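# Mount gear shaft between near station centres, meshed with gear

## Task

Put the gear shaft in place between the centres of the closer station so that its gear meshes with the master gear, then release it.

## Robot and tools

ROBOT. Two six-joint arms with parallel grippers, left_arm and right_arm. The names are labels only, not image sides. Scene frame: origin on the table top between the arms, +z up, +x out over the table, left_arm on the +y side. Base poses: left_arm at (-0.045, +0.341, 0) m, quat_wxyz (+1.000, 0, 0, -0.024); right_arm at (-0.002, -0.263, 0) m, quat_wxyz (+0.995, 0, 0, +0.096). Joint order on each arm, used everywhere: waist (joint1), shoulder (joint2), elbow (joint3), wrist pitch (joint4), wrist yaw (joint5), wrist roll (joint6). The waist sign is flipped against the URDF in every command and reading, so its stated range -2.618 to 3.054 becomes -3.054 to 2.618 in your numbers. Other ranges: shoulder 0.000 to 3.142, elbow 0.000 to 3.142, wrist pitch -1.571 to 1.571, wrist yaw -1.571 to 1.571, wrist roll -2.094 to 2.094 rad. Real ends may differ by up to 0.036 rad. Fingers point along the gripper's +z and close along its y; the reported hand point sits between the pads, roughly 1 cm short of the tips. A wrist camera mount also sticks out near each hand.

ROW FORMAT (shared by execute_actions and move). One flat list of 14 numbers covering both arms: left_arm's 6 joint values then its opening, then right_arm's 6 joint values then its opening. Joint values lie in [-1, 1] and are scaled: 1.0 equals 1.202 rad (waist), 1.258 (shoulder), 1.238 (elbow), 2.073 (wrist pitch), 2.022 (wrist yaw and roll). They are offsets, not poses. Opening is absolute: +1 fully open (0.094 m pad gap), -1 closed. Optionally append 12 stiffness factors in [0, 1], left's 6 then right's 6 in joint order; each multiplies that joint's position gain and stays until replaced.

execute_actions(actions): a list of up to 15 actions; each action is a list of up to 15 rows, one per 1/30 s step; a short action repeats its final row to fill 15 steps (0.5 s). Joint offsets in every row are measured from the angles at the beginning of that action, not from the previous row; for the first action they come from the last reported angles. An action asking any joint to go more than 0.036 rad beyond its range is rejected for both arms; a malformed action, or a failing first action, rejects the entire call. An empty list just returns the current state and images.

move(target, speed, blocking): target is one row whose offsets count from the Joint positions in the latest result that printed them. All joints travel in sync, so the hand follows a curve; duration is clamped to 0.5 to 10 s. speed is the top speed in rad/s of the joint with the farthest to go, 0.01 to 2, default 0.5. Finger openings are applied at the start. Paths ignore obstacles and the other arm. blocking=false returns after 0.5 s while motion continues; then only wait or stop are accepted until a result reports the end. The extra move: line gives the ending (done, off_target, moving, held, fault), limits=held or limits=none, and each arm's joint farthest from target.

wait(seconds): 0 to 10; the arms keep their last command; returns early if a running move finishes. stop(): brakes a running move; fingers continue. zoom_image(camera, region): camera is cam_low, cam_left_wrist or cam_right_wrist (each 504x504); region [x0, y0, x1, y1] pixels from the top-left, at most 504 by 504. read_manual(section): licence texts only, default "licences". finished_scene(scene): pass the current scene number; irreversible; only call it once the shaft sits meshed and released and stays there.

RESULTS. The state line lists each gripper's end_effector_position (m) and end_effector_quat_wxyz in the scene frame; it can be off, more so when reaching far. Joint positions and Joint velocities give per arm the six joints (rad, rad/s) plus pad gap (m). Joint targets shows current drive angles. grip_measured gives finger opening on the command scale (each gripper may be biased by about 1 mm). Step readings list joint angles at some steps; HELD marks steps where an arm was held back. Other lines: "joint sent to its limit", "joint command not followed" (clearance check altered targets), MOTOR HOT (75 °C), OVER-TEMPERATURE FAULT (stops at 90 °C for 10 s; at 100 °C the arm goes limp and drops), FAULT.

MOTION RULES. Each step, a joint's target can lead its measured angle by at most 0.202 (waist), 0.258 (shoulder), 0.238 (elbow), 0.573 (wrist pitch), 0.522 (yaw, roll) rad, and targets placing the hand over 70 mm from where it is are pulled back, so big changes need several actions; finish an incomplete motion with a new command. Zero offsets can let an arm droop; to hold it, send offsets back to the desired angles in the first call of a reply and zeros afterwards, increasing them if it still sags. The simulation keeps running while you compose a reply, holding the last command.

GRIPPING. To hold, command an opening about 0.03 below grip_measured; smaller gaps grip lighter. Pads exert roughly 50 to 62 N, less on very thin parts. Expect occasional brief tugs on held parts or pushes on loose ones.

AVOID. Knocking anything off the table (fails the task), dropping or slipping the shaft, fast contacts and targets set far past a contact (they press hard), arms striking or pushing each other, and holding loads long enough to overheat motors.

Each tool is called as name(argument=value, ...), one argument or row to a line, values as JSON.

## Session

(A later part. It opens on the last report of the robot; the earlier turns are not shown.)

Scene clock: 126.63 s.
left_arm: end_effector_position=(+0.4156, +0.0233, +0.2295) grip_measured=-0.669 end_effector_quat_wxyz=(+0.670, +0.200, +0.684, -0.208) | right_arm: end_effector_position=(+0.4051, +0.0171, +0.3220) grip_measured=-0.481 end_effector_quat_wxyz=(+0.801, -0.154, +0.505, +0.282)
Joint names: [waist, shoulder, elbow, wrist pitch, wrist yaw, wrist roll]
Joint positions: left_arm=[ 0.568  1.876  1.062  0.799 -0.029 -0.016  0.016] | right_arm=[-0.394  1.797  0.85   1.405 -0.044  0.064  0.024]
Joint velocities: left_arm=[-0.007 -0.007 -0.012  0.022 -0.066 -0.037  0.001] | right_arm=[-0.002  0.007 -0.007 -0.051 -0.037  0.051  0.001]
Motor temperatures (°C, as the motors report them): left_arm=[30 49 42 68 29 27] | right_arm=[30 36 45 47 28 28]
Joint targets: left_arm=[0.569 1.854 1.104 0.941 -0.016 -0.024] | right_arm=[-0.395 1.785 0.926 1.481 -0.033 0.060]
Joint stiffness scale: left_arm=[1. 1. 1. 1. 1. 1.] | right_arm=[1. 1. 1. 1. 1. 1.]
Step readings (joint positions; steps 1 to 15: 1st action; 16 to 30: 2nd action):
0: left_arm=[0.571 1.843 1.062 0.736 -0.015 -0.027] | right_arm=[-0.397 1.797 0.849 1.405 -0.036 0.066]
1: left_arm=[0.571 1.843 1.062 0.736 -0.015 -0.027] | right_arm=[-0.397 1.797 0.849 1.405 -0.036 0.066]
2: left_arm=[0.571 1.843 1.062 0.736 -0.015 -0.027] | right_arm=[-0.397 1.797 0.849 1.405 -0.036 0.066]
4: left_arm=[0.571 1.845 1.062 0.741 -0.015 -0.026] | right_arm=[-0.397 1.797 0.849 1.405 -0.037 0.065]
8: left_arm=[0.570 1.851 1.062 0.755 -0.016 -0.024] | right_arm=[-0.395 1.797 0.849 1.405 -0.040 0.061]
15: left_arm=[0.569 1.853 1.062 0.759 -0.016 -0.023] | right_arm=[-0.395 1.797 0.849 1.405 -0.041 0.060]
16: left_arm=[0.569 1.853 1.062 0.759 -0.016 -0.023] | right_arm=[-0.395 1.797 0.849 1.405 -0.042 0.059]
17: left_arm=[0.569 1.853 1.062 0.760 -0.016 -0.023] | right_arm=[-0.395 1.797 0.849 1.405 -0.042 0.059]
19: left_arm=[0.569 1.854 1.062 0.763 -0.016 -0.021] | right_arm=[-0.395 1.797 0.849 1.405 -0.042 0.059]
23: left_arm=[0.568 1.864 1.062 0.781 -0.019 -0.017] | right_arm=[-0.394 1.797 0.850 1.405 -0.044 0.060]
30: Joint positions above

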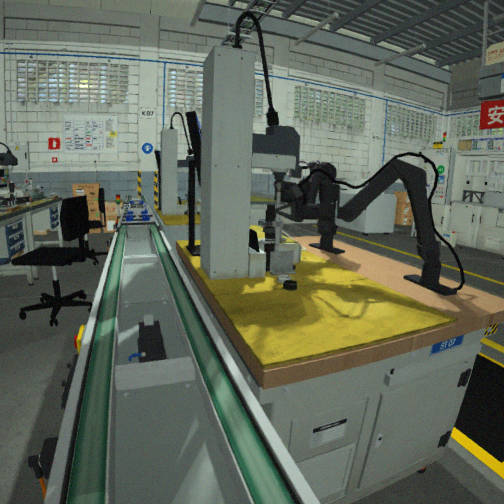

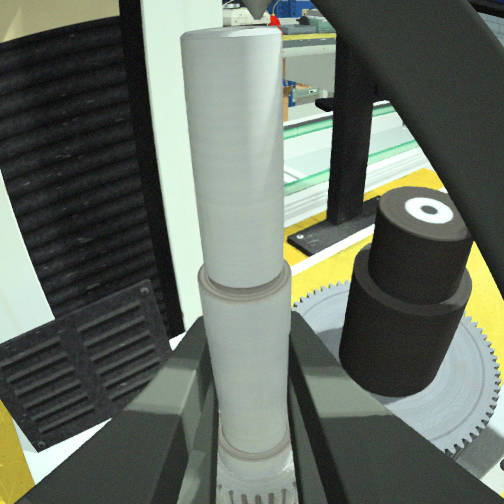

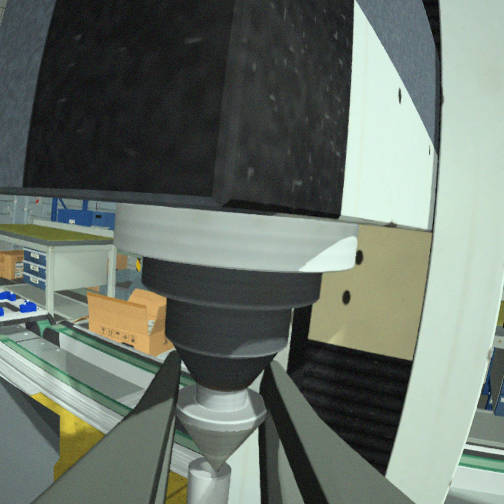

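execute_actions(
  actions=[
    [[0.003,-0.019,0.034,0.066,0.008,-0.004,-0.72,0.004,-0.01,0.061,0.037,0,0.002,-0.53],[0.005,-0.019,0.034,0.066,0.01,-0.004,-0.72,0.008,-0.01,0.061,0.037,-0.005,0.004,-0.53],[0.007,-0.019,0.034,0.066,0.012,-0.004,-0.72,0.011,-0.01,0.061,0.037,-0.01,0.006,-0.53],[0.009,-0.019,0.034,0.066,0.015,-0.004,-0.72,0.014,-0.01,0.061,0.037,-0.015,0.006,-0.53],[0.011,-0.019,0.034,0.066,0.018,-0.004,-0.72,0.016,-0.01,0.061,0.037,-0.019,0.006,-0.53],[0.012,-0.019,0.034,0.066,0.02,-0.004,-0.72,0.016,-0.01,0.061,0.037,-0.019,0.006,-0.53]],
  ],
)

Scene clock: 131.10 s.
left_arm: end_effector_position=(+0.4155, +0.0231, +0.2295) grip_measured=-0.669 end_effector_quat_wxyz=(+0.670, +0.201, +0.684, -0.208) | right_arm: end_effector_position=(+0.4050, +0.0171, +0.3219) grip_measured=-0.481 end_effector_quat_wxyz=(+0.798, -0.160, +0.504, +0.289)
Joint names: [waist, shoulder, elbow, wrist pitch, wrist yaw, wrist roll]
Joint positions: left_arm=[ 0.568  1.876  1.062  0.799 -0.028 -0.016  0.016] | right_arm=[-0.384  1.797  0.85   1.405 -0.07   0.075  0.024]
Joint velocities: left_arm=[-0.022 -0.007  0.007 -0.007  0.022 -0.037  0.   ] | right_arm=[ 0.017 -0.017 -0.022 -0.007  0.051  0.007  0.   ]
Motor temperatures (°C, as the motors report them): left_arm=[30 50 42 69 29 27] | right_arm=[30 36 46 47 28 28]
Joint targets: left_arm=[0.582 1.852 1.104 0.936 0.011 -0.024] | right_arm=[-0.374 1.785 0.926 1.482 -0.083 0.077]
Joint stiffness scale: left_arm=[1. 1. 1. 1. 1. 1.] | right_arm=[1. 1. 1. 1. 1. 1.]
Step readings (joint positions):
0: left_arm=[0.568 1.876 1.062 0.799 -0.029 -0.016] | right_arm=[-0.394 1.797 0.850 1.405 -0.044 0.064]
1: left_arm=[0.568 1.876 1.062 0.799 -0.029 -0.016] | right_arm=[-0.394 1.797 0.850 1.405 -0.044 0.066]
2: left_arm=[0.568 1.876 1.062 0.799 -0.029 -0.016] | right_arm=[-0.394 1.797 0.850 1.405 -0.045 0.067]
4: left_arm=[0.568 1.876 1.062 0.799 -0.029 -0.016] | right_arm=[-0.391 1.797 0.850 1.405 -0.051 0.070]
8: left_arm=[0.568 1.876 1.062 0.799 -0.028 -0.016] | right_arm=[-0.386 1.797 0.850 1.405 -0.067 0.074]
15: Joint positions above

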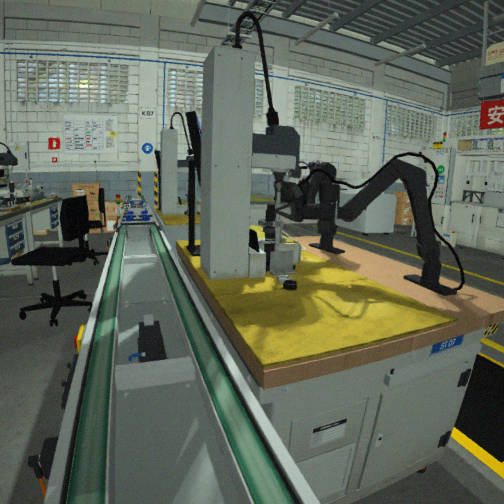

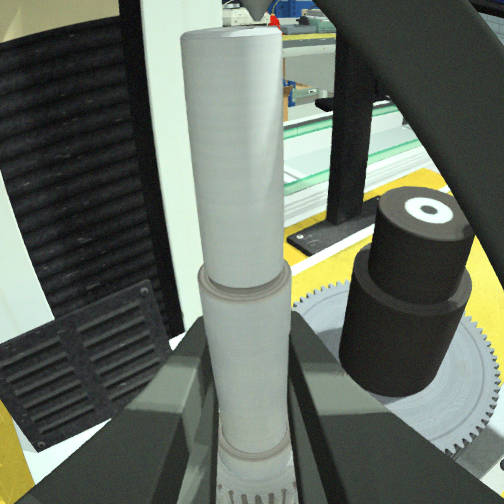

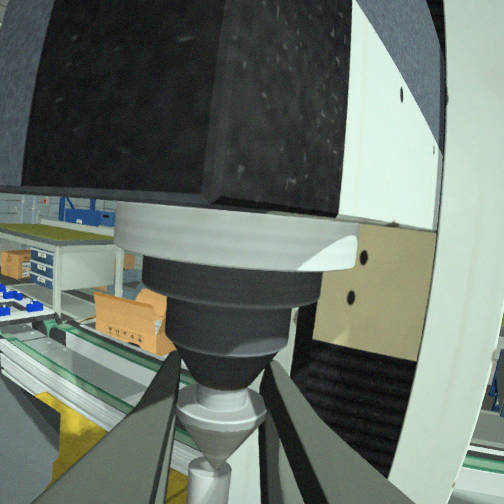

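execute_actions(
  actions=[
    [[0.014,-0.019,0.034,0.066,0.023,0,-0.72,0.004,-0.01,0.061,0.037,0,0,-0.53],[0.016,-0.019,0.034,0.066,0.026,0.003,-0.72,0.004,-0.01,0.061,0.037,0,0,-0.53],[0.018,-0.019,0.034,0.066,0.029,0.006,-0.72,0.004,-0.01,0.061,0.037,0,0,-0.53],[0.02,-0.019,0.034,0.066,0.032,0.008,-0.72,0.004,-0.01,0.061,0.037,0,0,-0.53],[0.022,-0.019,0.034,0.066,0.035,0.01,-0.72,0.004,-0.01,0.061,0.037,0,0,-0.53]],
  ],
)

Scene clock: 134.87 s.
left_arm: end_effector_position=(+0.4142, +0.0212, +0.2297) grip_measured=-0.669 end_effector_quat_wxyz=(+0.672, +0.215, +0.679, -0.203) | right_arm: end_effector_position=(+0.4050, +0.0171, +0.3219) grip_measured=-0.481 end_effector_quat_wxyz=(+0.798, -0.160, +0.504, +0.289)
Joint names: [waist, shoulder, elbow, wrist pitch, wrist yaw, wrist roll]
Joint positions: left_arm=[ 0.568  1.876  1.062  0.8   -0.016  0.013  0.016] | right_arm=[-0.384  1.797  0.85   1.405 -0.07   0.075  0.024]
Joint velocities: left_arm=[-0.012  0.002 -0.017 -0.022  0.022  0.022 -0.001] | right_arm=[-0.002  0.027 -0.007 -0.022  0.007  0.066 -0.   ]
Motor temperatures (°C, as the motors report them): left_arm=[30 50 43 69 29 27] | right_arm=[30 37 46 48 28 28]
Joint targets: left_arm=[0.594 1.852 1.104 0.936 0.043 0.004] | right_arm=[-0.380 1.785 0.926 1.482 -0.070 0.075]
Joint stiffness scale: left_arm=[1. 1. 1. 1. 1. 1.] | right_arm=[1. 1. 1. 1. 1. 1.]
Step readings (joint positions):
0: left_arm=[0.568 1.876 1.062 0.799 -0.028 -0.016] | right_arm=[-0.384 1.797 0.850 1.405 -0.070 0.075]
1: left_arm=[0.568 1.876 1.062 0.799 -0.027 -0.015] | right_arm=[-0.384 1.797 0.850 1.405 -0.070 0.075]
2: left_arm=[0.568 1.876 1.062 0.799 -0.026 -0.013] | right_arm=[-0.384 1.797 0.850 1.405 -0.070 0.075]
4: left_arm=[0.568 1.876 1.062 0.799 -0.023 -0.007] | right_arm=[-0.384 1.797 0.850 1.405 -0.070 0.075]
8: left_arm=[0.568 1.876 1.062 0.799 -0.018 0.006] | right_arm=[-0.384 1.797 0.850 1.405 -0.070 0.075]
15: Joint positions above

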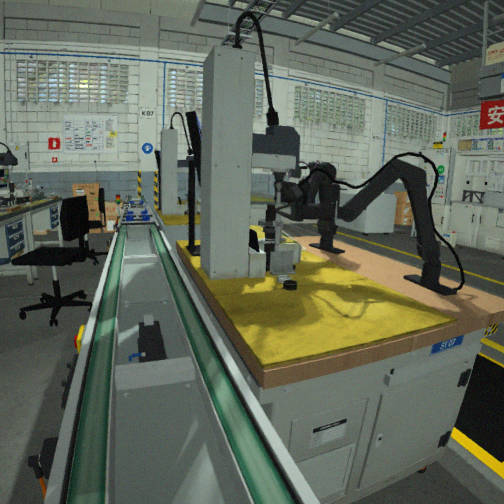

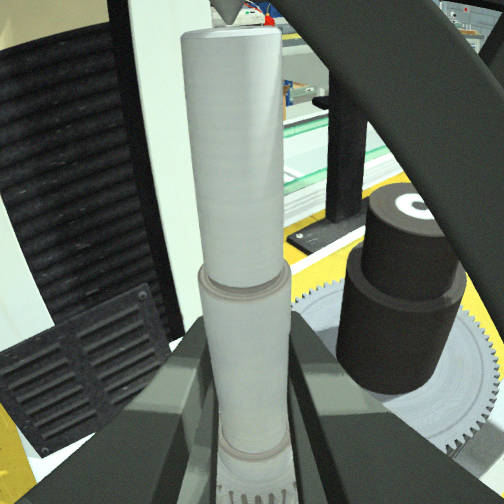

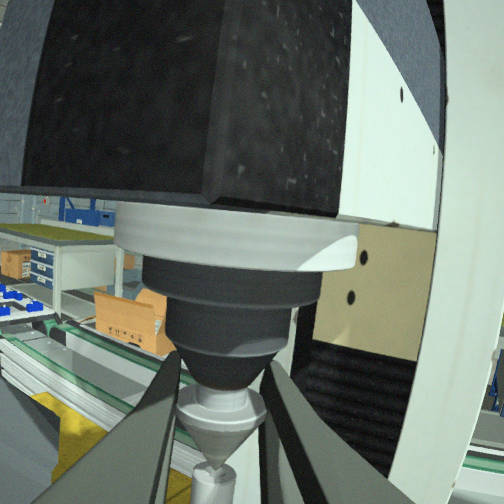

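execute_actions(
  actions=[
    [[0.022,-0.019,0.036,0.066,0.029,-0.005,-0.72,0.004,-0.01,0.055,0.034,0,0,-0.53],[0.022,-0.019,0.036,0.066,0.029,-0.005,-0.72,0.004,-0.01,0.049,0.031,0,0,-0.53],[0.022,-0.019,0.036,0.066,0.029,-0.005,-0.72,0.004,-0.01,0.043,0.029,0,0,-0.53],[0.022,-0.019,0.036,0.066,0.029,-0.005,-0.72,0.004,-0.01,0.037,0.027,0,0,-0.53],[0.022,-0.019,0.036,0.066,0.029,-0.005,-0.72,0.004,-0.01,0.031,0.025,0,0,-0.53],[0.022,-0.019,0.036,0.066,0.029,-0.005,-0.72,0.004,-0.01,0.026,0.023,0,0,-0.53],[0.022,-0.019,0.036,0.066,0.029,-0.005,-0.72,0.004,-0.01,0.021,0.02,0,0,-0.53],[0.022,-0.019,0.036,0.066,0.029,-0.005,-0.72,0.004,-0.01,0.016,0.018,0,0,-0.53]],
  ],
)

Scene clock: 140.87 s.
left_arm: end_effector_position=(+0.4142, +0.0212, +0.2297) grip_measured=-0.669 end_effector_quat_wxyz=(+0.672, +0.215, +0.679, -0.203) | right_arm: end_effector_position=(+0.4052, +0.0172, +0.3164) grip_measured=-0.481 end_effector_quat_wxyz=(+0.794, -0.161, +0.511, +0.288)
Joint names: [waist, shoulder, elbow, wrist pitch, wrist yaw, wrist roll]
Joint positions: left_arm=[ 0.568  1.876  1.062  0.8   -0.016  0.013  0.016] | right_arm=[-0.384  1.797  0.841  1.398 -0.07   0.075  0.024]
Joint velocities: left_arm=[-0.012  0.007 -0.017 -0.007 -0.037 -0.007 -0.   ] | right_arm=[-0.007 -0.012 -0.022 -0.037 -0.037  0.066  0.   ]
Motor temperatures (°C, as the motors report them): left_arm=[30 50 43 69 30 27] | right_arm=[30 37 47 48 28 28]
Joint targets: left_arm=[0.594 1.852 1.106 0.936 0.043 0.002] | right_arm=[-0.380 1.785 0.870 1.442 -0.070 0.075]
Joint stiffness scale: left_arm=[1. 1. 1. 1. 1. 1.] | right_arm=[1. 1. 1. 1. 1. 1.]
Step readings (joint positions):
0: left_arm=[0.568 1.876 1.062 0.800 -0.016 0.013] | right_arm=[-0.384 1.797 0.850 1.405 -0.070 0.075]
1: left_arm=[0.568 1.876 1.062 0.800 -0.016 0.013] | right_arm=[-0.384 1.797 0.850 1.405 -0.070 0.075]
2: left_arm=[0.568 1.876 1.062 0.800 -0.016 0.013] | right_arm=[-0.384 1.797 0.850 1.405 -0.070 0.075]
4: left_arm=[0.568 1.876 1.062 0.800 -0.016 0.013] | right_arm=[-0.384 1.797 0.850 1.404 -0.070 0.075]
8: left_arm=[0.568 1.876 1.062 0.800 -0.016 0.013] | right_arm=[-0.384 1.797 0.849 1.403 -0.070 0.075]
15: Joint positions above

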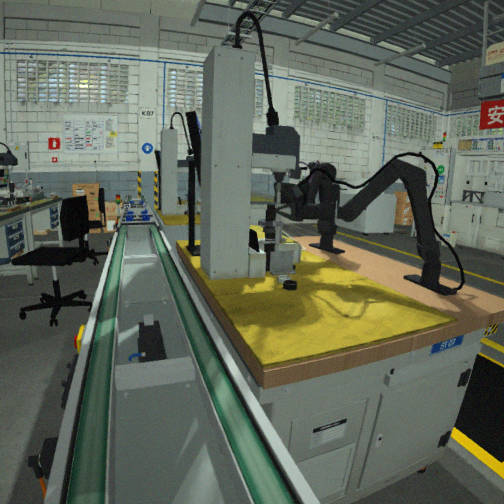

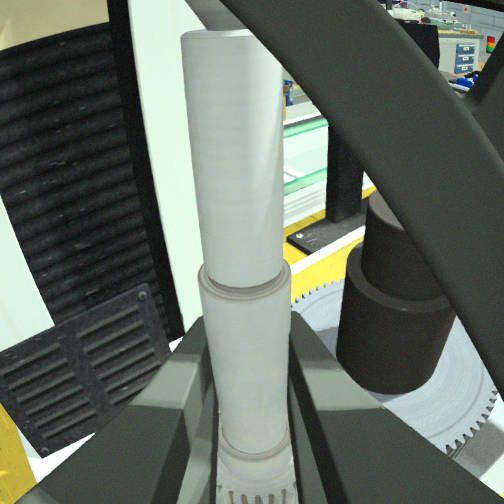

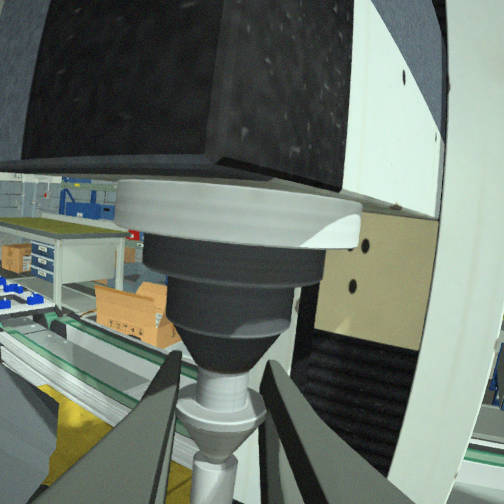

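Tip is in. Now swing the bottom right via roll while keeping the top engaged.

execute_actions(
  actions=[
    [[0.022,-0.019,0.036,0.068,0.029,-0.01,-0.72,0.004,-0.01,0.019,0.019,0,0,-0.53],[0.022,-0.019,0.036,0.069,0.029,-0.015,-0.72,0.004,-0.01,0.019,0.019,0,0,-0.53],[0.022,-0.019,0.036,0.07,0.029,-0.02,-0.72,0.004,-0.01,0.019,0.019,0,0,-0.53],[0.022,-0.019,0.036,0.07,0.029,-0.024,-0.72,0.004,-0.01,0.019,0.019,0,0,-0.53],[0.022,-0.019,0.036,0.07,0.029,-0.028,-0.72,0.004,-0.01,0.019,0.019,0,0,-0.53],[0.022,-0.019,0.036,0.07,0.029,-0.032,-0.72,0.004,-0.01,0.019,0.019,0,0,-0.53]],
  ],
)

zoom_image(
  camera="cam_low",
  region=[240,170,330,290],
)

Scene clock: 146.03 s.
left_arm: end_effector_position=(+0.4142, +0.0212, +0.2299) grip_measured=-0.669 end_effector_quat_wxyz=(+0.670, +0.208, +0.681, -0.209) | right_arm: end_effector_position=(+0.4052, +0.0172, +0.3163) grip_measured=-0.481 end_effector_quat_wxyz=(+0.794, -0.161, +0.511, +0.288)
Joint names: [waist, shoulder, elbow, wrist pitch, wrist yaw, wrist roll]
Joint positions: left_arm=[ 0.568  1.876  1.062  0.8   -0.015 -0.006  0.016] | right_arm=[-0.384  1.797  0.841  1.397 -0.07   0.075  0.024]
Joint velocities: left_arm=[ 0.012 -0.012  0.007 -0.022 -0.007  0.007 -0.   ] | right_arm=[-0.012  0.007 -0.007  0.051 -0.037 -0.007  0.   ]
Motor temperatures (°C, as the motors report them): left_arm=[30 50 43 70 30 27] | right_arm=[30 37 45 48 28 28]
Joint targets: left_arm=[0.594 1.852 1.106 0.945 0.043 -0.052] | right_arm=[-0.380 1.785 0.865 1.437 -0.070 0.075]
Joint stiffness scale: left_arm=[1. 1. 1. 1. 1. 1.] | right_arm=[1. 1. 1. 1. 1. 1.]
Step readings (joint positions):
0: left_arm=[0.568 1.876 1.062 0.800 -0.016 0.013] | right_arm=[-0.384 1.797 0.841 1.398 -0.070 0.075]
1: left_arm=[0.568 1.876 1.062 0.800 -0.016 0.013] | right_arm=[-0.384 1.797 0.841 1.397 -0.070 0.075]
2: left_arm=[0.568 1.876 1.062 0.800 -0.016 0.012] | right_arm=[-0.384 1.797 0.841 1.397 -0.070 0.075]
4: left_arm=[0.568 1.876 1.062 0.800 -0.016 0.008] | right_arm=[-0.384 1.797 0.841 1.397 -0.070 0.075]
8: left_arm=[0.568 1.876 1.062 0.800 -0.016 -0.002] | right_arm=[-0.384 1.797 0.841 1.397 -0.070 0.075]
15: Joint positions above

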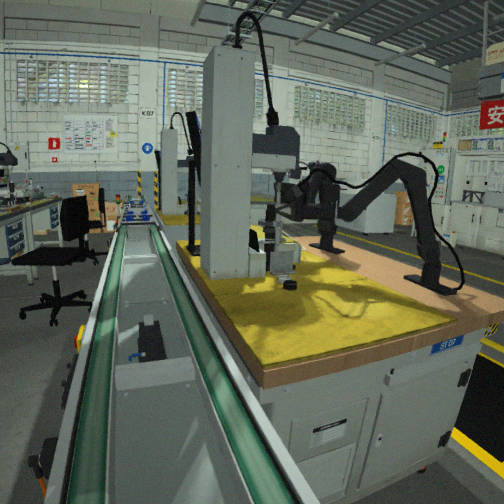

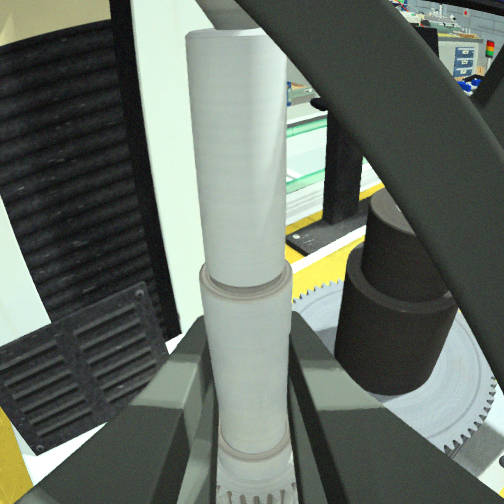

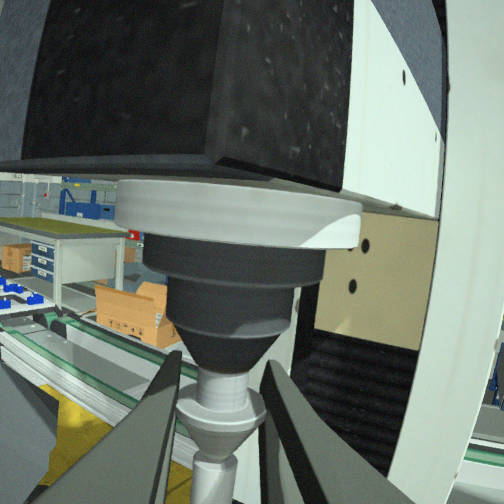

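Region (240, 170, 330, 290) of cam_low's 504x504 image, scaled by 4.200, with more detail than that image has; it fills the left 378 columns of this view, and the rest is white.

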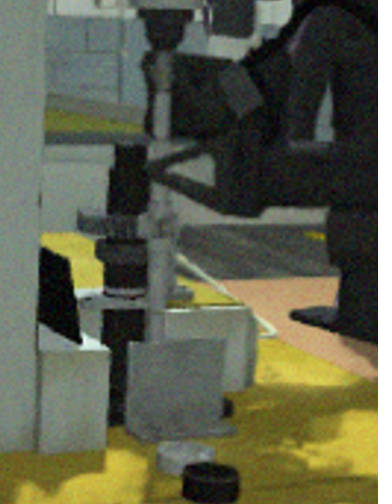

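execute_actions(
  actions=[
    [[0.022,-0.019,0.034,0.07,0.029,-0.027,-0.72,0.004,-0.008,0.016,0.017,0,0,-0.53],[0.022,-0.018,0.032,0.071,0.029,-0.031,-0.72,0.004,-0.007,0.015,0.016,0,0,-0.53],[0.022,-0.016,0.03,0.072,0.029,-0.035,-0.72,0.004,-0.006,0.014,0.015,0,0,-0.53],[0.022,-0.014,0.028,0.074,0.029,-0.039,-0.72,0.004,-0.006,0.013,0.014,0,0,-0.53],[0.022,-0.012,0.026,0.076,0.029,-0.042,-0.72,0.004,-0.006,0.012,0.013,0,0,-0.53],[0.022,-0.01,0.024,0.078,0.029,-0.045,-0.72,0.004,-0.006,0.011,0.012,0,0,-0.53]],
  ],
)

Scene clock: 150.83 s.
left_arm: end_effector_position=(+0.4138, +0.0196, +0.2296) grip_measured=-0.669 end_effector_quat_wxyz=(+0.668, +0.201, +0.681, -0.222) | right_arm: end_effector_position=(+0.4052, +0.0172, +0.3149) grip_measured=-0.481 end_effector_quat_wxyz=(+0.793, -0.162, +0.513, +0.288)
Joint names: [waist, shoulder, elbow, wrist pitch, wrist yaw, wrist roll]
Joint positions: left_arm=[ 0.568  1.881  1.062  0.81  -0.007 -0.034  0.016] | right_arm=[-0.384  1.797  0.838  1.396 -0.07   0.075  0.024]
Joint velocities: left_arm=[ 0.012 -0.002 -0.002 -0.022  0.051 -0.007 -0.001] | right_arm=[ 0.007  0.002  0.012 -0.037  0.066 -0.022  0.   ]
Motor temperatures (°C, as the motors report them): left_arm=[30 51 44 71 30 27] | right_arm=[30 37 44 48 28 28]
Joint targets: left_arm=[0.594 1.864 1.092 0.962 0.044 -0.097] | right_arm=[-0.380 1.790 0.854 1.422 -0.070 0.075]
Joint stiffness scale: left_arm=[1. 1. 1. 1. 1. 1.] | right_arm=[1. 1. 1. 1. 1. 1.]
Step readings (joint positions):
0: left_arm=[0.568 1.876 1.062 0.800 -0.015 -0.007] | right_arm=[-0.384 1.797 0.841 1.397 -0.070 0.075]
1: left_arm=[0.568 1.876 1.062 0.800 -0.015 -0.008] | right_arm=[-0.384 1.797 0.841 1.397 -0.070 0.075]
2: left_arm=[0.568 1.876 1.062 0.800 -0.015 -0.010] | right_arm=[-0.384 1.797 0.840 1.397 -0.070 0.075]
4: left_arm=[0.568 1.876 1.062 0.800 -0.013 -0.016] | right_arm=[-0.384 1.797 0.839 1.397 -0.070 0.075]
8: left_arm=[0.568 1.879 1.062 0.805 -0.008 -0.030] | right_arm=[-0.384 1.797 0.838 1.396 -0.070 0.075]
15: Joint positions above

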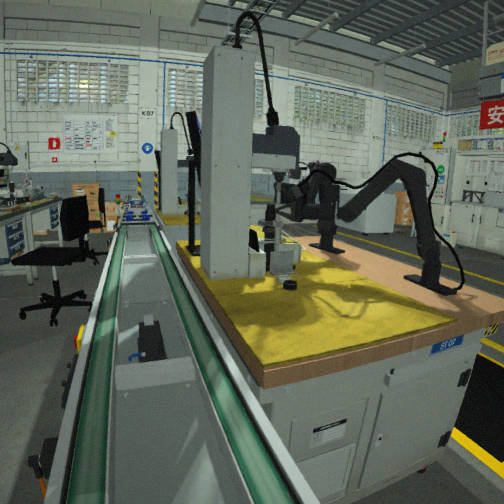

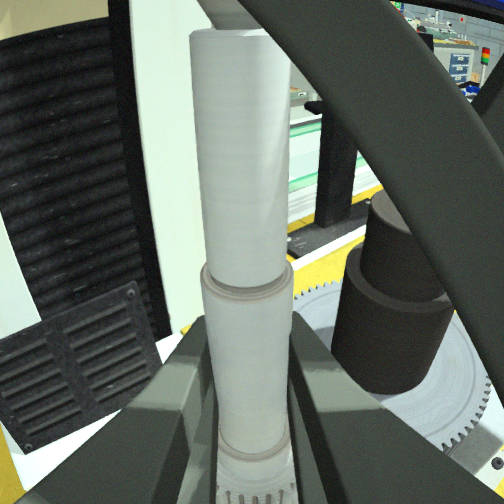

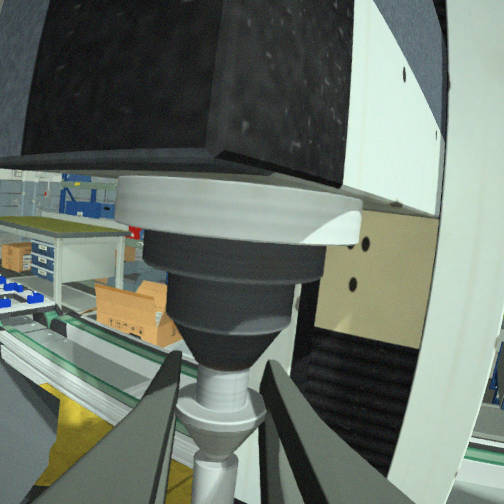

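Now near scene 1's pose. Lower.

execute_actions(
  actions=[
    [[0.022,-0.012,0.022,0.074,0.025,-0.031,-0.72,0.004,-0.006,0.011,0.012,0,0,-0.53],[0.022,-0.01,0.02,0.075,0.025,-0.031,-0.72,0.004,-0.006,0.01,0.011,0,0,-0.53],[0.022,-0.008,0.018,0.076,0.025,-0.031,-0.72,0.004,-0.006,0.009,0.011,0,0,-0.53],[0.022,-0.006,0.016,0.078,0.025,-0.031,-0.72,0.004,-0.006,0.008,0.01,0,0,-0.53],[0.022,-0.005,0.014,0.08,0.025,-0.031,-0.72,0.004,-0.006,0.007,0.01,0,0,-0.53]],
    [[0.022,-0.012,0.018,0.074,0.025,-0.031,-0.72,0.004,-0.006,0.011,0.012,0,0,-0.53],[0.022,-0.01,0.017,0.075,0.025,-0.031,-0.72,0.004,-0.006,0.01,0.011,0,0,-0.53],[0.022,-0.008,0.016,0.076,0.025,-0.031,-0.72,0.004,-0.006,0.009,0.011,0,0,-0.53],[0.022,-0.007,0.015,0.078,0.025,-0.031,-0.72,0.004,-0.006,0.008,0.01,0,0,-0.53],[0.022,-0.006,0.014,0.079,0.025,-0.031,-0.72,0.004,-0.006,0.007,0.01,0,0,-0.53]],
  ],
)

zoom_image(
  camera="cam_low",
  region=[240,170,330,290],
)

Scene clock: 157.47 s.
left_arm: end_effector_position=(+0.4140, +0.0193, +0.2295) grip_measured=-0.669 end_effector_quat_wxyz=(+0.676, +0.198, +0.673, -0.226) | right_arm: end_effector_position=(+0.4052, +0.0172, +0.3148) grip_measured=-0.481 end_effector_quat_wxyz=(+0.793, -0.162, +0.513, +0.288)
Joint names: [waist, shoulder, elbow, wrist pitch, wrist yaw, wrist roll]
Joint positions: left_arm=[ 0.568  1.896  1.052  0.86  -0.006 -0.037  0.016] | right_arm=[-0.384  1.797  0.838  1.395 -0.07   0.075  0.024]
Joint velocities: left_arm=[ 0.007 -0.002 -0.002 -0.022  0.007 -0.007 -0.001] | right_arm=[ 0.002 -0.007 -0.002 -0.081 -0.022  0.066  0.   ]
Motor temperatures (°C, as the motors report them): left_arm=[30 50 43 72 30 28] | right_arm=[30 37 43 47 28 28]
Joint targets: left_arm=[0.594 1.881 1.074 1.000 0.044 -0.099] | right_arm=[-0.380 1.790 0.847 1.416 -0.070 0.075]
Joint stiffness scale: left_arm=[1. 1. 1. 1. 1. 1.] | right_arm=[1. 1. 1. 1. 1. 1.]
Step readings (joint positions; steps 1 to 15: 1st action; 16 to 30: 2nd action):
0: left_arm=[0.568 1.881 1.062 0.810 -0.007 -0.035] | right_arm=[-0.384 1.797 0.838 1.396 -0.070 0.075]
1: left_arm=[0.568 1.881 1.062 0.810 -0.007 -0.035] | right_arm=[-0.384 1.797 0.838 1.396 -0.070 0.075]
2: left_arm=[0.568 1.881 1.062 0.810 -0.007 -0.035] | right_arm=[-0.384 1.797 0.838 1.396 -0.070 0.075]
4: left_arm=[0.568 1.882 1.061 0.812 -0.007 -0.035] | right_arm=[-0.384 1.797 0.838 1.395 -0.070 0.075]
8: left_arm=[0.568 1.887 1.057 0.831 -0.007 -0.036] | right_arm=[-0.384 1.797 0.838 1.395 -0.070 0.075]
15: left_arm=[0.568 1.889 1.057 0.837 -0.006 -0.036] | right_arm=[-0.384 1.797 0.838 1.395 -0.070 0.075]
16: left_arm=[0.568 1.889 1.056 0.838 -0.006 -0.036] | right_arm=[-0.384 1.797 0.838 1.395 -0.070 0.075]
17: left_arm=[0.568 1.889 1.056 0.839 -0.006 -0.036] | right_arm=[-0.384 1.797 0.838 1.395 -0.070 0.075]
19: left_arm=[0.568 1.891 1.055 0.844 -0.006 -0.037] | right_arm=[-0.384 1.797 0.838 1.395 -0.070 0.075]
23: left_arm=[0.568 1.895 1.053 0.857 -0.006 -0.037] | right_arm=[-0.384 1.797 0.838 1.395 -0.070 0.075]
30: Joint positions above

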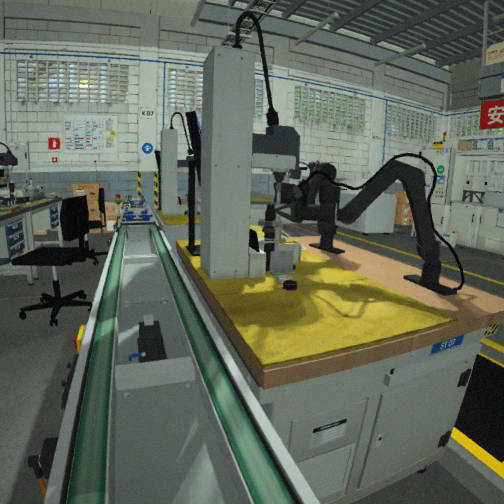

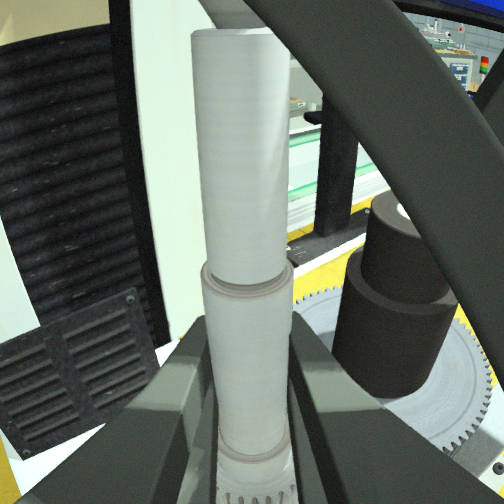

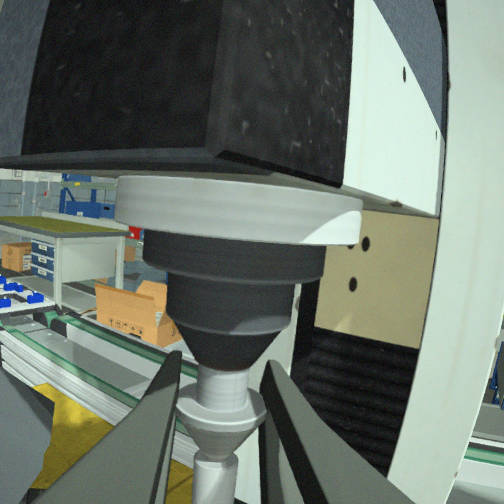

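Region (240, 170, 330, 290) of cam_low's 504x504 image, scaled by 4.200, with more detail than that image has; it fills the left 378 columns of this view, and the rest is white.

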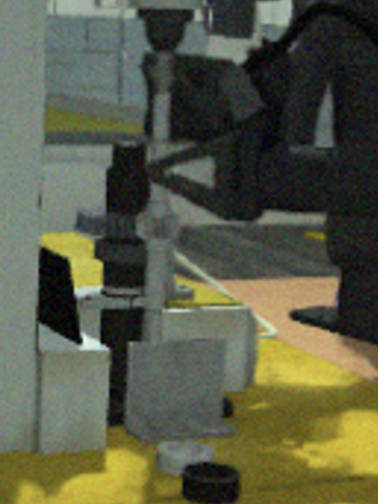

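execute_actions(
  actions=[
    [[0.022,-0.014,0.02,0.06,0.025,-0.031,-0.72,0.002,-0.004,0.007,0.005,0,0,-0.53],[0.022,-0.015,0.02,0.055,0.025,-0.031,-0.72,0,0,0.007,0,0,0,-0.53],[0.022,-0.015,0.02,0.05,0.025,-0.031,-0.72,0,0,0.007,-0.004,0,0,-0.53],[0.022,-0.015,0.02,0.045,0.025,-0.031,-0.72,0,0,0.007,-0.004,0,0,-0.5],[0.022,-0.015,0.02,0.04,0.025,-0.031,-0.72,0,0,0.007,-0.004,0,0,-0.48],[0.022,-0.015,0.02,0.04,0.025,-0.031,-0.72,0,0,0.007,-0.004,0,0,-0.46],[0.022,-0.015,0.02,0.04,0.025,-0.031,-0.72,0,0,0.007,-0.004,0,0,-0.42],[0.022,-0.015,0.02,0.04,0.025,-0.031,-0.72,0,0,0.007,-0.004,0,0,-0.36],[0.022,-0.015,0.02,0.04,0.025,-0.031,-0.72,0,0,0.007,-0.004,0,0,-0.3]],
  ],
)

move(
  target=[0.015,-0.01,0.015,0.03,0.02,-0.025,-0.72,0.02,-0.25,-0.15,-0.1,0,0,-0.3],
  speed=0.4,
)

Scene clock: 166.00 s.
left_arm: end_effector_position=(+0.4140, +0.0193, +0.2290) grip_measured=-0.669 end_effector_quat_wxyz=(+0.675, +0.198, +0.674, -0.226) | right_arm: end_effector_position=(+0.4054, +0.0174, +0.3144) grip_measured=-0.302 end_effector_quat_wxyz=(+0.792, -0.162, +0.514, +0.287)
Joint names: [waist, shoulder, elbow, wrist pitch, wrist yaw, wrist roll]
Joint positions: left_arm=[ 0.568  1.896  1.052  0.858 -0.006 -0.038  0.016] | right_arm=[-0.384  1.797  0.838  1.394 -0.07   0.075  0.033]
Joint velocities: left_arm=[ 0.012  0.002  0.012  0.022 -0.007 -0.051 -0.   ] | right_arm=[ 0.012  0.002 -0.007  0.051  0.022  0.022 -0.   ]
Motor temperatures (°C, as the motors report them): left_arm=[30 50 43 72 30 28] | right_arm=[30 37 42 47 28 28]
Joint targets: left_arm=[0.594 1.878 1.077 0.943 0.044 -0.100] | right_arm=[-0.384 1.797 0.847 1.387 -0.070 0.075]
Joint stiffness scale: left_arm=[1. 1. 1. 1. 1. 1.] | right_arm=[1. 1. 1. 1. 1. 1.]
Step readings (joint positions):
0: left_arm=[0.568 1.896 1.052 0.860 -0.006 -0.037] | right_arm=[-0.384 1.797 0.838 1.395 -0.070 0.075]
1: left_arm=[0.568 1.896 1.052 0.860 -0.006 -0.037] | right_arm=[-0.384 1.797 0.838 1.395 -0.070 0.075]
2: left_arm=[0.568 1.896 1.052 0.860 -0.006 -0.037] | right_arm=[-0.384 1.797 0.838 1.394 -0.070 0.075]
4: left_arm=[0.568 1.896 1.052 0.859 -0.006 -0.038] | right_arm=[-0.384 1.797 0.838 1.394 -0.070 0.075]
8: left_arm=[0.568 1.896 1.052 0.858 -0.006 -0.038] | right_arm=[-0.384 1.797 0.838 1.393 -0.070 0.075]
15: Joint positions above

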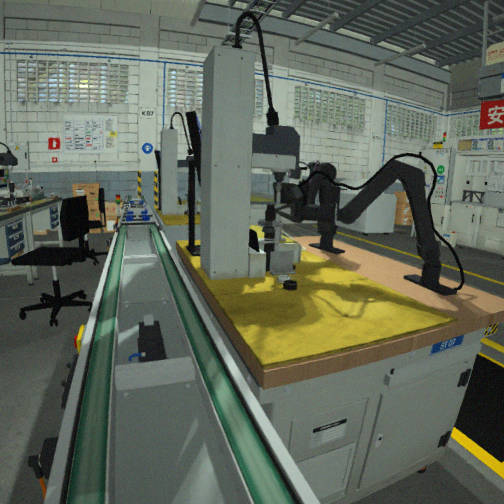

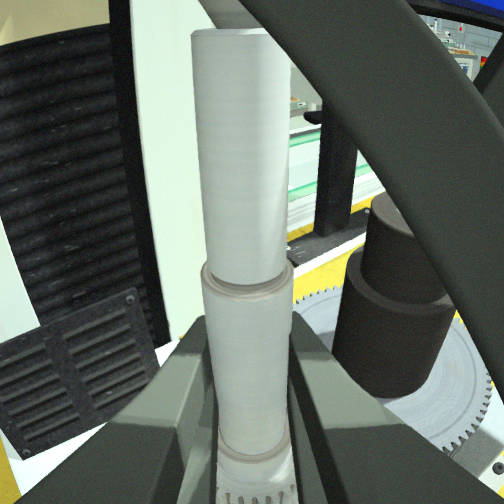

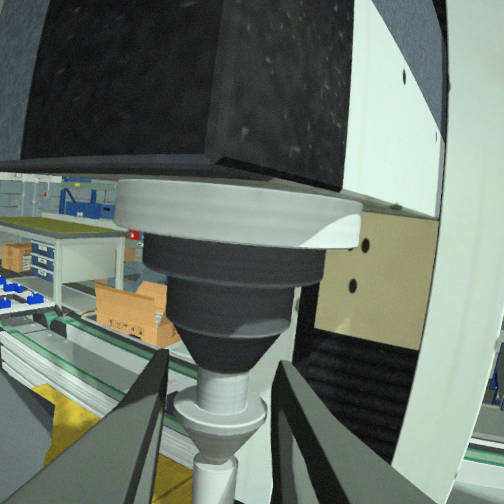

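Scene clock: 167.50 s.
left_arm: end_effector_position=(+0.4142, +0.0198, +0.2279) grip_measured=-0.669 end_effector_quat_wxyz=(+0.675, +0.200, +0.674, -0.223) | right_arm: end_effector_position=(+0.3653, -0.0164, +0.3330) grip_measured=-0.302 end_effector_quat_wxyz=(+0.779, -0.163, +0.538, +0.278)
Joint names: [waist, shoulder, elbow, wrist pitch, wrist yaw, wrist roll]
Joint positions: left_arm=[ 0.567  1.896  1.052  0.855 -0.008 -0.03   0.016] | right_arm=[-0.37   1.503  0.671  1.21  -0.07   0.075  0.033]
Joint velocities: left_arm=[-0.012 -0.002  0.002  0.037 -0.022  0.051  0.   ] | right_arm=[-0.002 -0.012 -0.002  0.051 -0.007  0.022  0.   ]
Motor temperatures (°C, as the motors report them): left_arm=[30 50 42 71 30 28] | right_arm=[30 37 41 46 28 28]
Joint targets: left_arm=[0.586 1.884 1.071 0.920 0.034 -0.088] | right_arm=[-0.360 1.483 0.653 1.186 -0.070 0.075]
Joint stiffness scale: left_arm=[1. 1. 1. 1. 1. 1.] | right_arm=[1. 1. 1. 1. 1. 1.]
move: off_target (left_arm, right_arm); limits=none; left_arm: farthest joint: the wrist pitch, 0.065 radians from its target (0.062 radians at the start); right_arm: farthest joint: the wrist pitch, 0.023 radians from its target (0.207 radians at the start)

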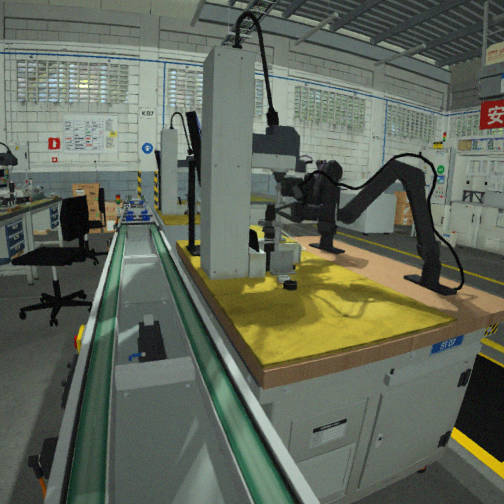

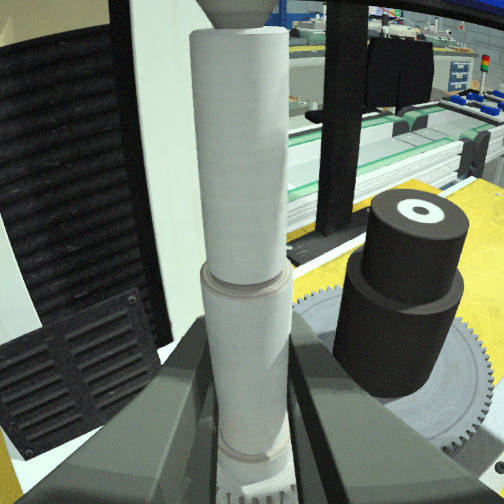

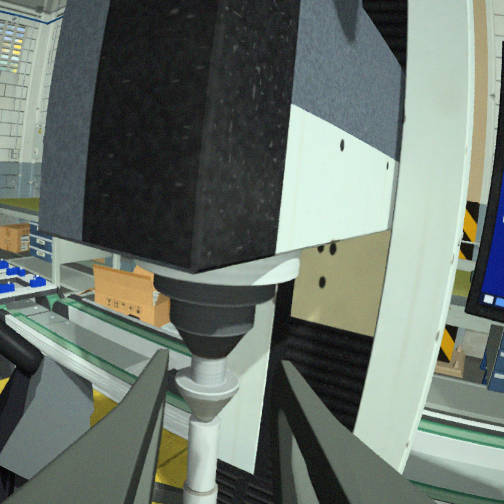

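move(
  target=[0.01,-0.01,0.015,0.03,0.015,-0.02,-0.72,0,-0.98,-0.41,-0.56,0.035,-0.037,0.2],
  speed=0.8,
)

Scene clock: 173.30 s.
left_arm: end_effector_position=(+0.4153, +0.0201, +0.2229) grip_measured=-0.669 end_effector_quat_wxyz=(+0.673, +0.204, +0.678, -0.215) | right_arm: end_effector_position=(+0.2225, -0.1198, +0.2147) grip_measured=+0.198 end_effector_quat_wxyz=(+0.663, -0.200, +0.695, +0.195)
Joint names: [waist, shoulder, elbow, wrist pitch, wrist yaw, wrist roll]
Joint positions: left_arm=[ 0.567  1.903  1.052  0.849 -0.013 -0.017  0.016] | right_arm=[-0.37   0.295  0.177  0.073 -0.005  0.005  0.056]
Joint velocities: left_arm=[ 0.007 -0.002 -0.002  0.051 -0.022 -0.022  0.   ] | right_arm=[ 0.002 -0.012 -0.012  0.066  0.022  0.022  0.   ]
Motor temperatures (°C, as the motors report them): left_arm=[30 50 42 69 30 28] | right_arm=[30 36 40 46 28 28]
Joint targets: left_arm=[0.579 1.884 1.070 0.917 0.023 -0.070] | right_arm=[-0.370 0.270 0.163 0.049 0.001 0.001]
Joint stiffness scale: left_arm=[1. 1. 1. 1. 1. 1.] | right_arm=[1. 1. 1. 1. 1. 1.]
move: off_target (left_arm, right_arm); limits=none; left_arm: farthest joint: the wrist pitch, 0.068 radians from its target (0.062 radians at the start); right_arm: farthest joint: the shoulder, 0.025 radians from its target (1.232 radians at the start)

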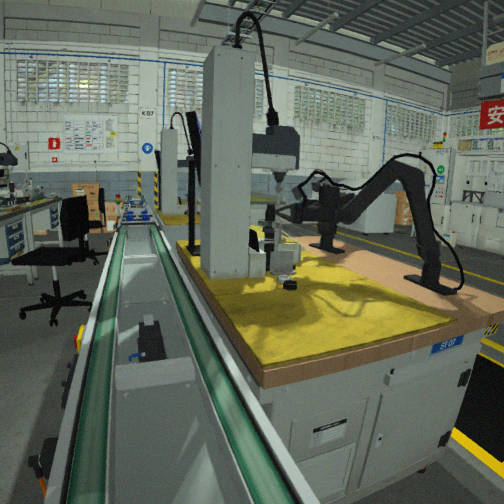

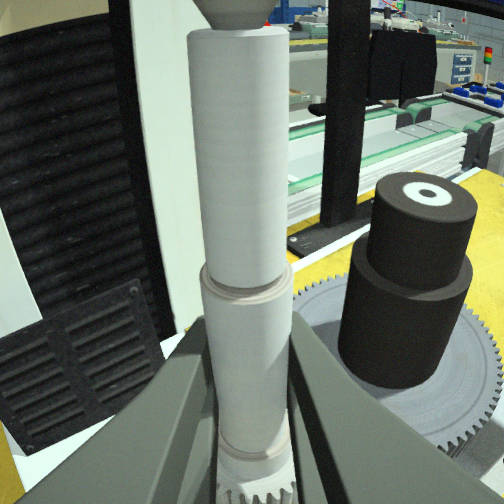

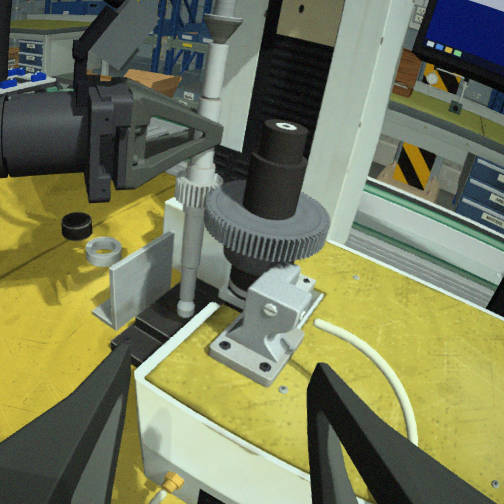

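It dropped in. Relax and release.

execute_actions(
  actions=[
    [[0.007,-0.01,0.012,0.024,0.012,-0.018,-0.72,0,0,0,0,0,0,0.2],[0.004,-0.006,0.01,0.016,0.007,-0.01,-0.72,0,0,0,0,0,0,0.2],[0.002,-0.002,0.008,0.008,0.003,-0.004,-0.72,0,0,0,0,0,0,0.2],[0,0,0.006,0,0,0,-0.72,0,0,0,0,0,0,0.2],[0,0,0.006,0,0,0,-0.72,0,0,0,0,0,0,0.2],[0,0,0.006,0,0,0,-0.72,0,0,0,0,0,0,0.2],[0,0,0.006,0,0,0,-0.69,0,0,0,0,0,0,0.2],[0,0,0.006,0,0,0,-0.67,0,0,0,0,0,0,0.2],[0,0,0.006,0,0,0,-0.65,0,0,0,0,0,0,0.2],[0,0,0.006,0,0,0,-0.6,0,0,0,0,0,0,0.2],[0,0,0.006,0,0,0,-0.5,0,0,0,0,0,0,0.2],[0,0,0.006,0,0,0,-0.4,0,0,0,0,0,0,0.2],[0,0,0.006,0,0,0,-0.3,0,0,0,0,0,0,0.2]],
  ],
)

move(
  target=[0,-0.25,-0.27,0,0,0,-0.25,0,0,0,0,0,0,0.2],
  speed=0.4,
)

zoom_image(
  camera="cam_right_wrist",
  region=[140,150,280,340],
)

Scene clock: 178.33 s.
left_arm: end_effector_position=(+0.4155, +0.0204, +0.2221) grip_measured=-0.304 end_effector_quat_wxyz=(+0.673, +0.207, +0.678, -0.211) | right_arm: end_effector_position=(+0.2225, -0.1198, +0.2145) grip_measured=+0.198 end_effector_quat_wxyz=(+0.663, -0.200, +0.695, +0.195)
Joint names: [waist, shoulder, elbow, wrist pitch, wrist yaw, wrist roll]
Joint positions: left_arm=[ 0.567  1.903  1.052  0.846 -0.014 -0.008  0.033] | right_arm=[-0.37   0.295  0.177  0.072 -0.005  0.005  0.056]
Joint velocities: left_arm=[ 0.017  0.002  0.007  0.051 -0.007 -0.037  0.005] | right_arm=[ 0.007  0.007 -0.017  0.022 -0.051 -0.022  0.   ]
Motor temperatures (°C, as the motors report them): left_arm=[30 50 42 68 30 28] | right_arm=[30 35 40 46 28 28]
Joint targets: left_arm=[0.567 1.903 1.059 0.849 -0.013 -0.017] | right_arm=[-0.370 0.295 0.177 0.073 -0.005 0.005]
Joint stiffness scale: left_arm=[1. 1. 1. 1. 1. 1.] | right_arm=[1. 1. 1. 1. 1. 1.]
Step readings (joint positions):
0: left_arm=[0.567 1.903 1.052 0.849 -0.013 -0.017] | right_arm=[-0.370 0.295 0.177 0.072 -0.005 0.005]
1: left_arm=[0.567 1.903 1.052 0.849 -0.013 -0.017] | right_arm=[-0.370 0.295 0.177 0.072 -0.005 0.005]
2: left_arm=[0.567 1.903 1.052 0.849 -0.013 -0.016] | right_arm=[-0.370 0.295 0.177 0.072 -0.005 0.005]
4: left_arm=[0.567 1.903 1.052 0.847 -0.014 -0.010] | right_arm=[-0.370 0.295 0.177 0.072 -0.005 0.005]
8: left_arm=[0.567 1.903 1.052 0.846 -0.014 -0.007] | right_arm=[-0.370 0.295 0.177 0.072 -0.005 0.005]
15: Joint positions above

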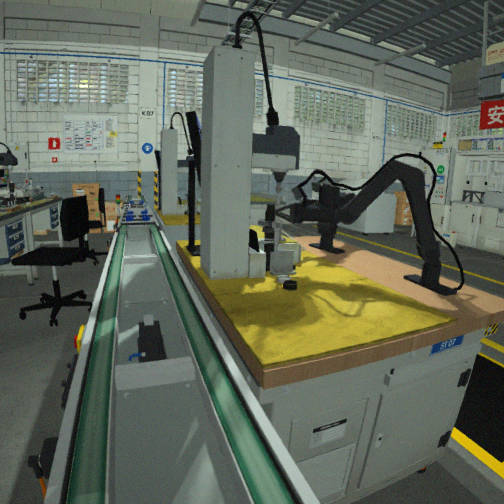

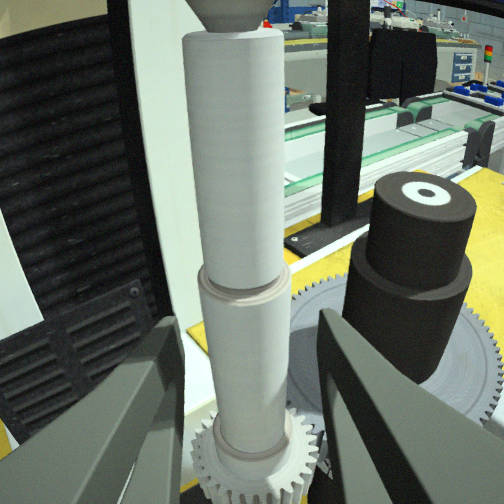

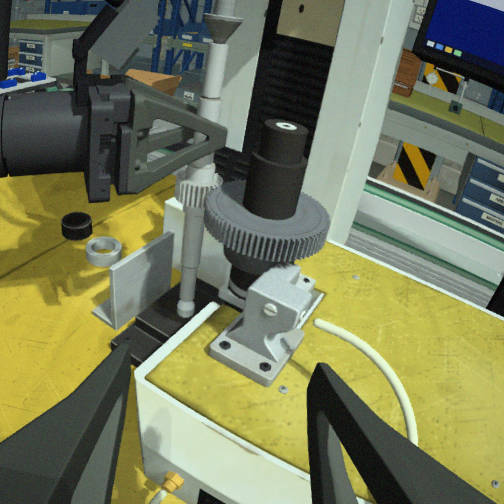

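Scene clock: 179.53 s.
left_arm: end_effector_position=(+0.3502, +0.0664, +0.2179) grip_measured=-0.251 end_effector_quat_wxyz=(+0.659, +0.211, +0.692, -0.207) | right_arm: end_effector_position=(+0.2225, -0.1198, +0.2145) grip_measured=+0.198 end_effector_quat_wxyz=(+0.663, -0.200, +0.695, +0.195)
Joint names: [waist, shoulder, elbow, wrist pitch, wrist yaw, wrist roll]
Joint positions: left_arm=[ 0.567  1.618  0.727  0.844 -0.014 -0.008  0.035] | right_arm=[-0.37   0.295  0.177  0.072 -0.005  0.005  0.056]
Joint velocities: left_arm=[ 0.012 -0.007  0.007  0.066 -0.007 -0.022 -0.   ] | right_arm=[-0.007 -0.012  0.002 -0.051  0.022 -0.007 -0.   ]
Motor temperatures (°C, as the motors report them): left_arm=[30 50 42 67 30 28] | right_arm=[30 35 40 46 28 28]
Joint targets: left_arm=[0.567 1.589 0.717 0.846 -0.014 -0.008] | right_arm=[-0.370 0.295 0.177 0.072 -0.005 0.005]
Joint stiffness scale: left_arm=[1. 1. 1. 1. 1. 1.] | right_arm=[1. 1. 1. 1. 1. 1.]
move: off_target (left_arm); limits=none; left_arm: farthest joint: the shoulder, 0.029 radians from its target (0.314 radians at the start); right_arm: farthest joint: the waist, 0.000 radians from its target (0.000 radians at the start)

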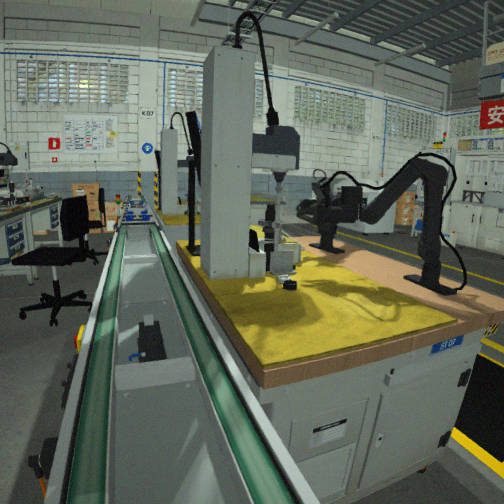

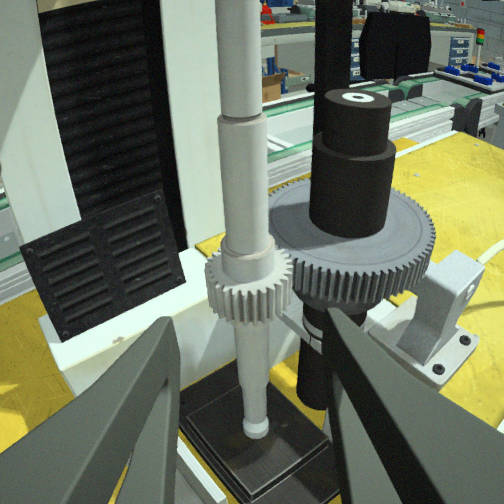

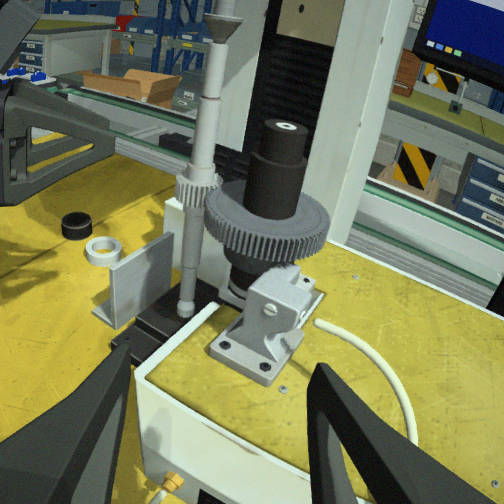

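Region (140, 150, 280, 340) of cam_right_wrist's 504x504 image, scaled by 2.653, with more detail than that image has; it fills the left 371 columns of this view, and the rest is white.

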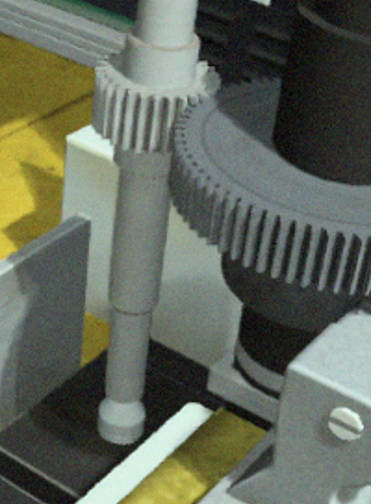

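zoom_image(
  camera="cam_left_wrist",
  region=[255,230,325,300],
)

Region (255, 230, 325, 300) of cam_left_wrist's 504x504 image, scaled by 7.200, with more detail than that image has.

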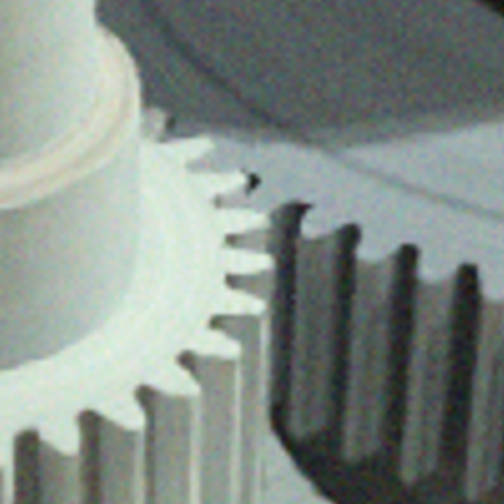

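Meshed.

finished_scene(
  scene=2,
)

The scene is finished: the task was done.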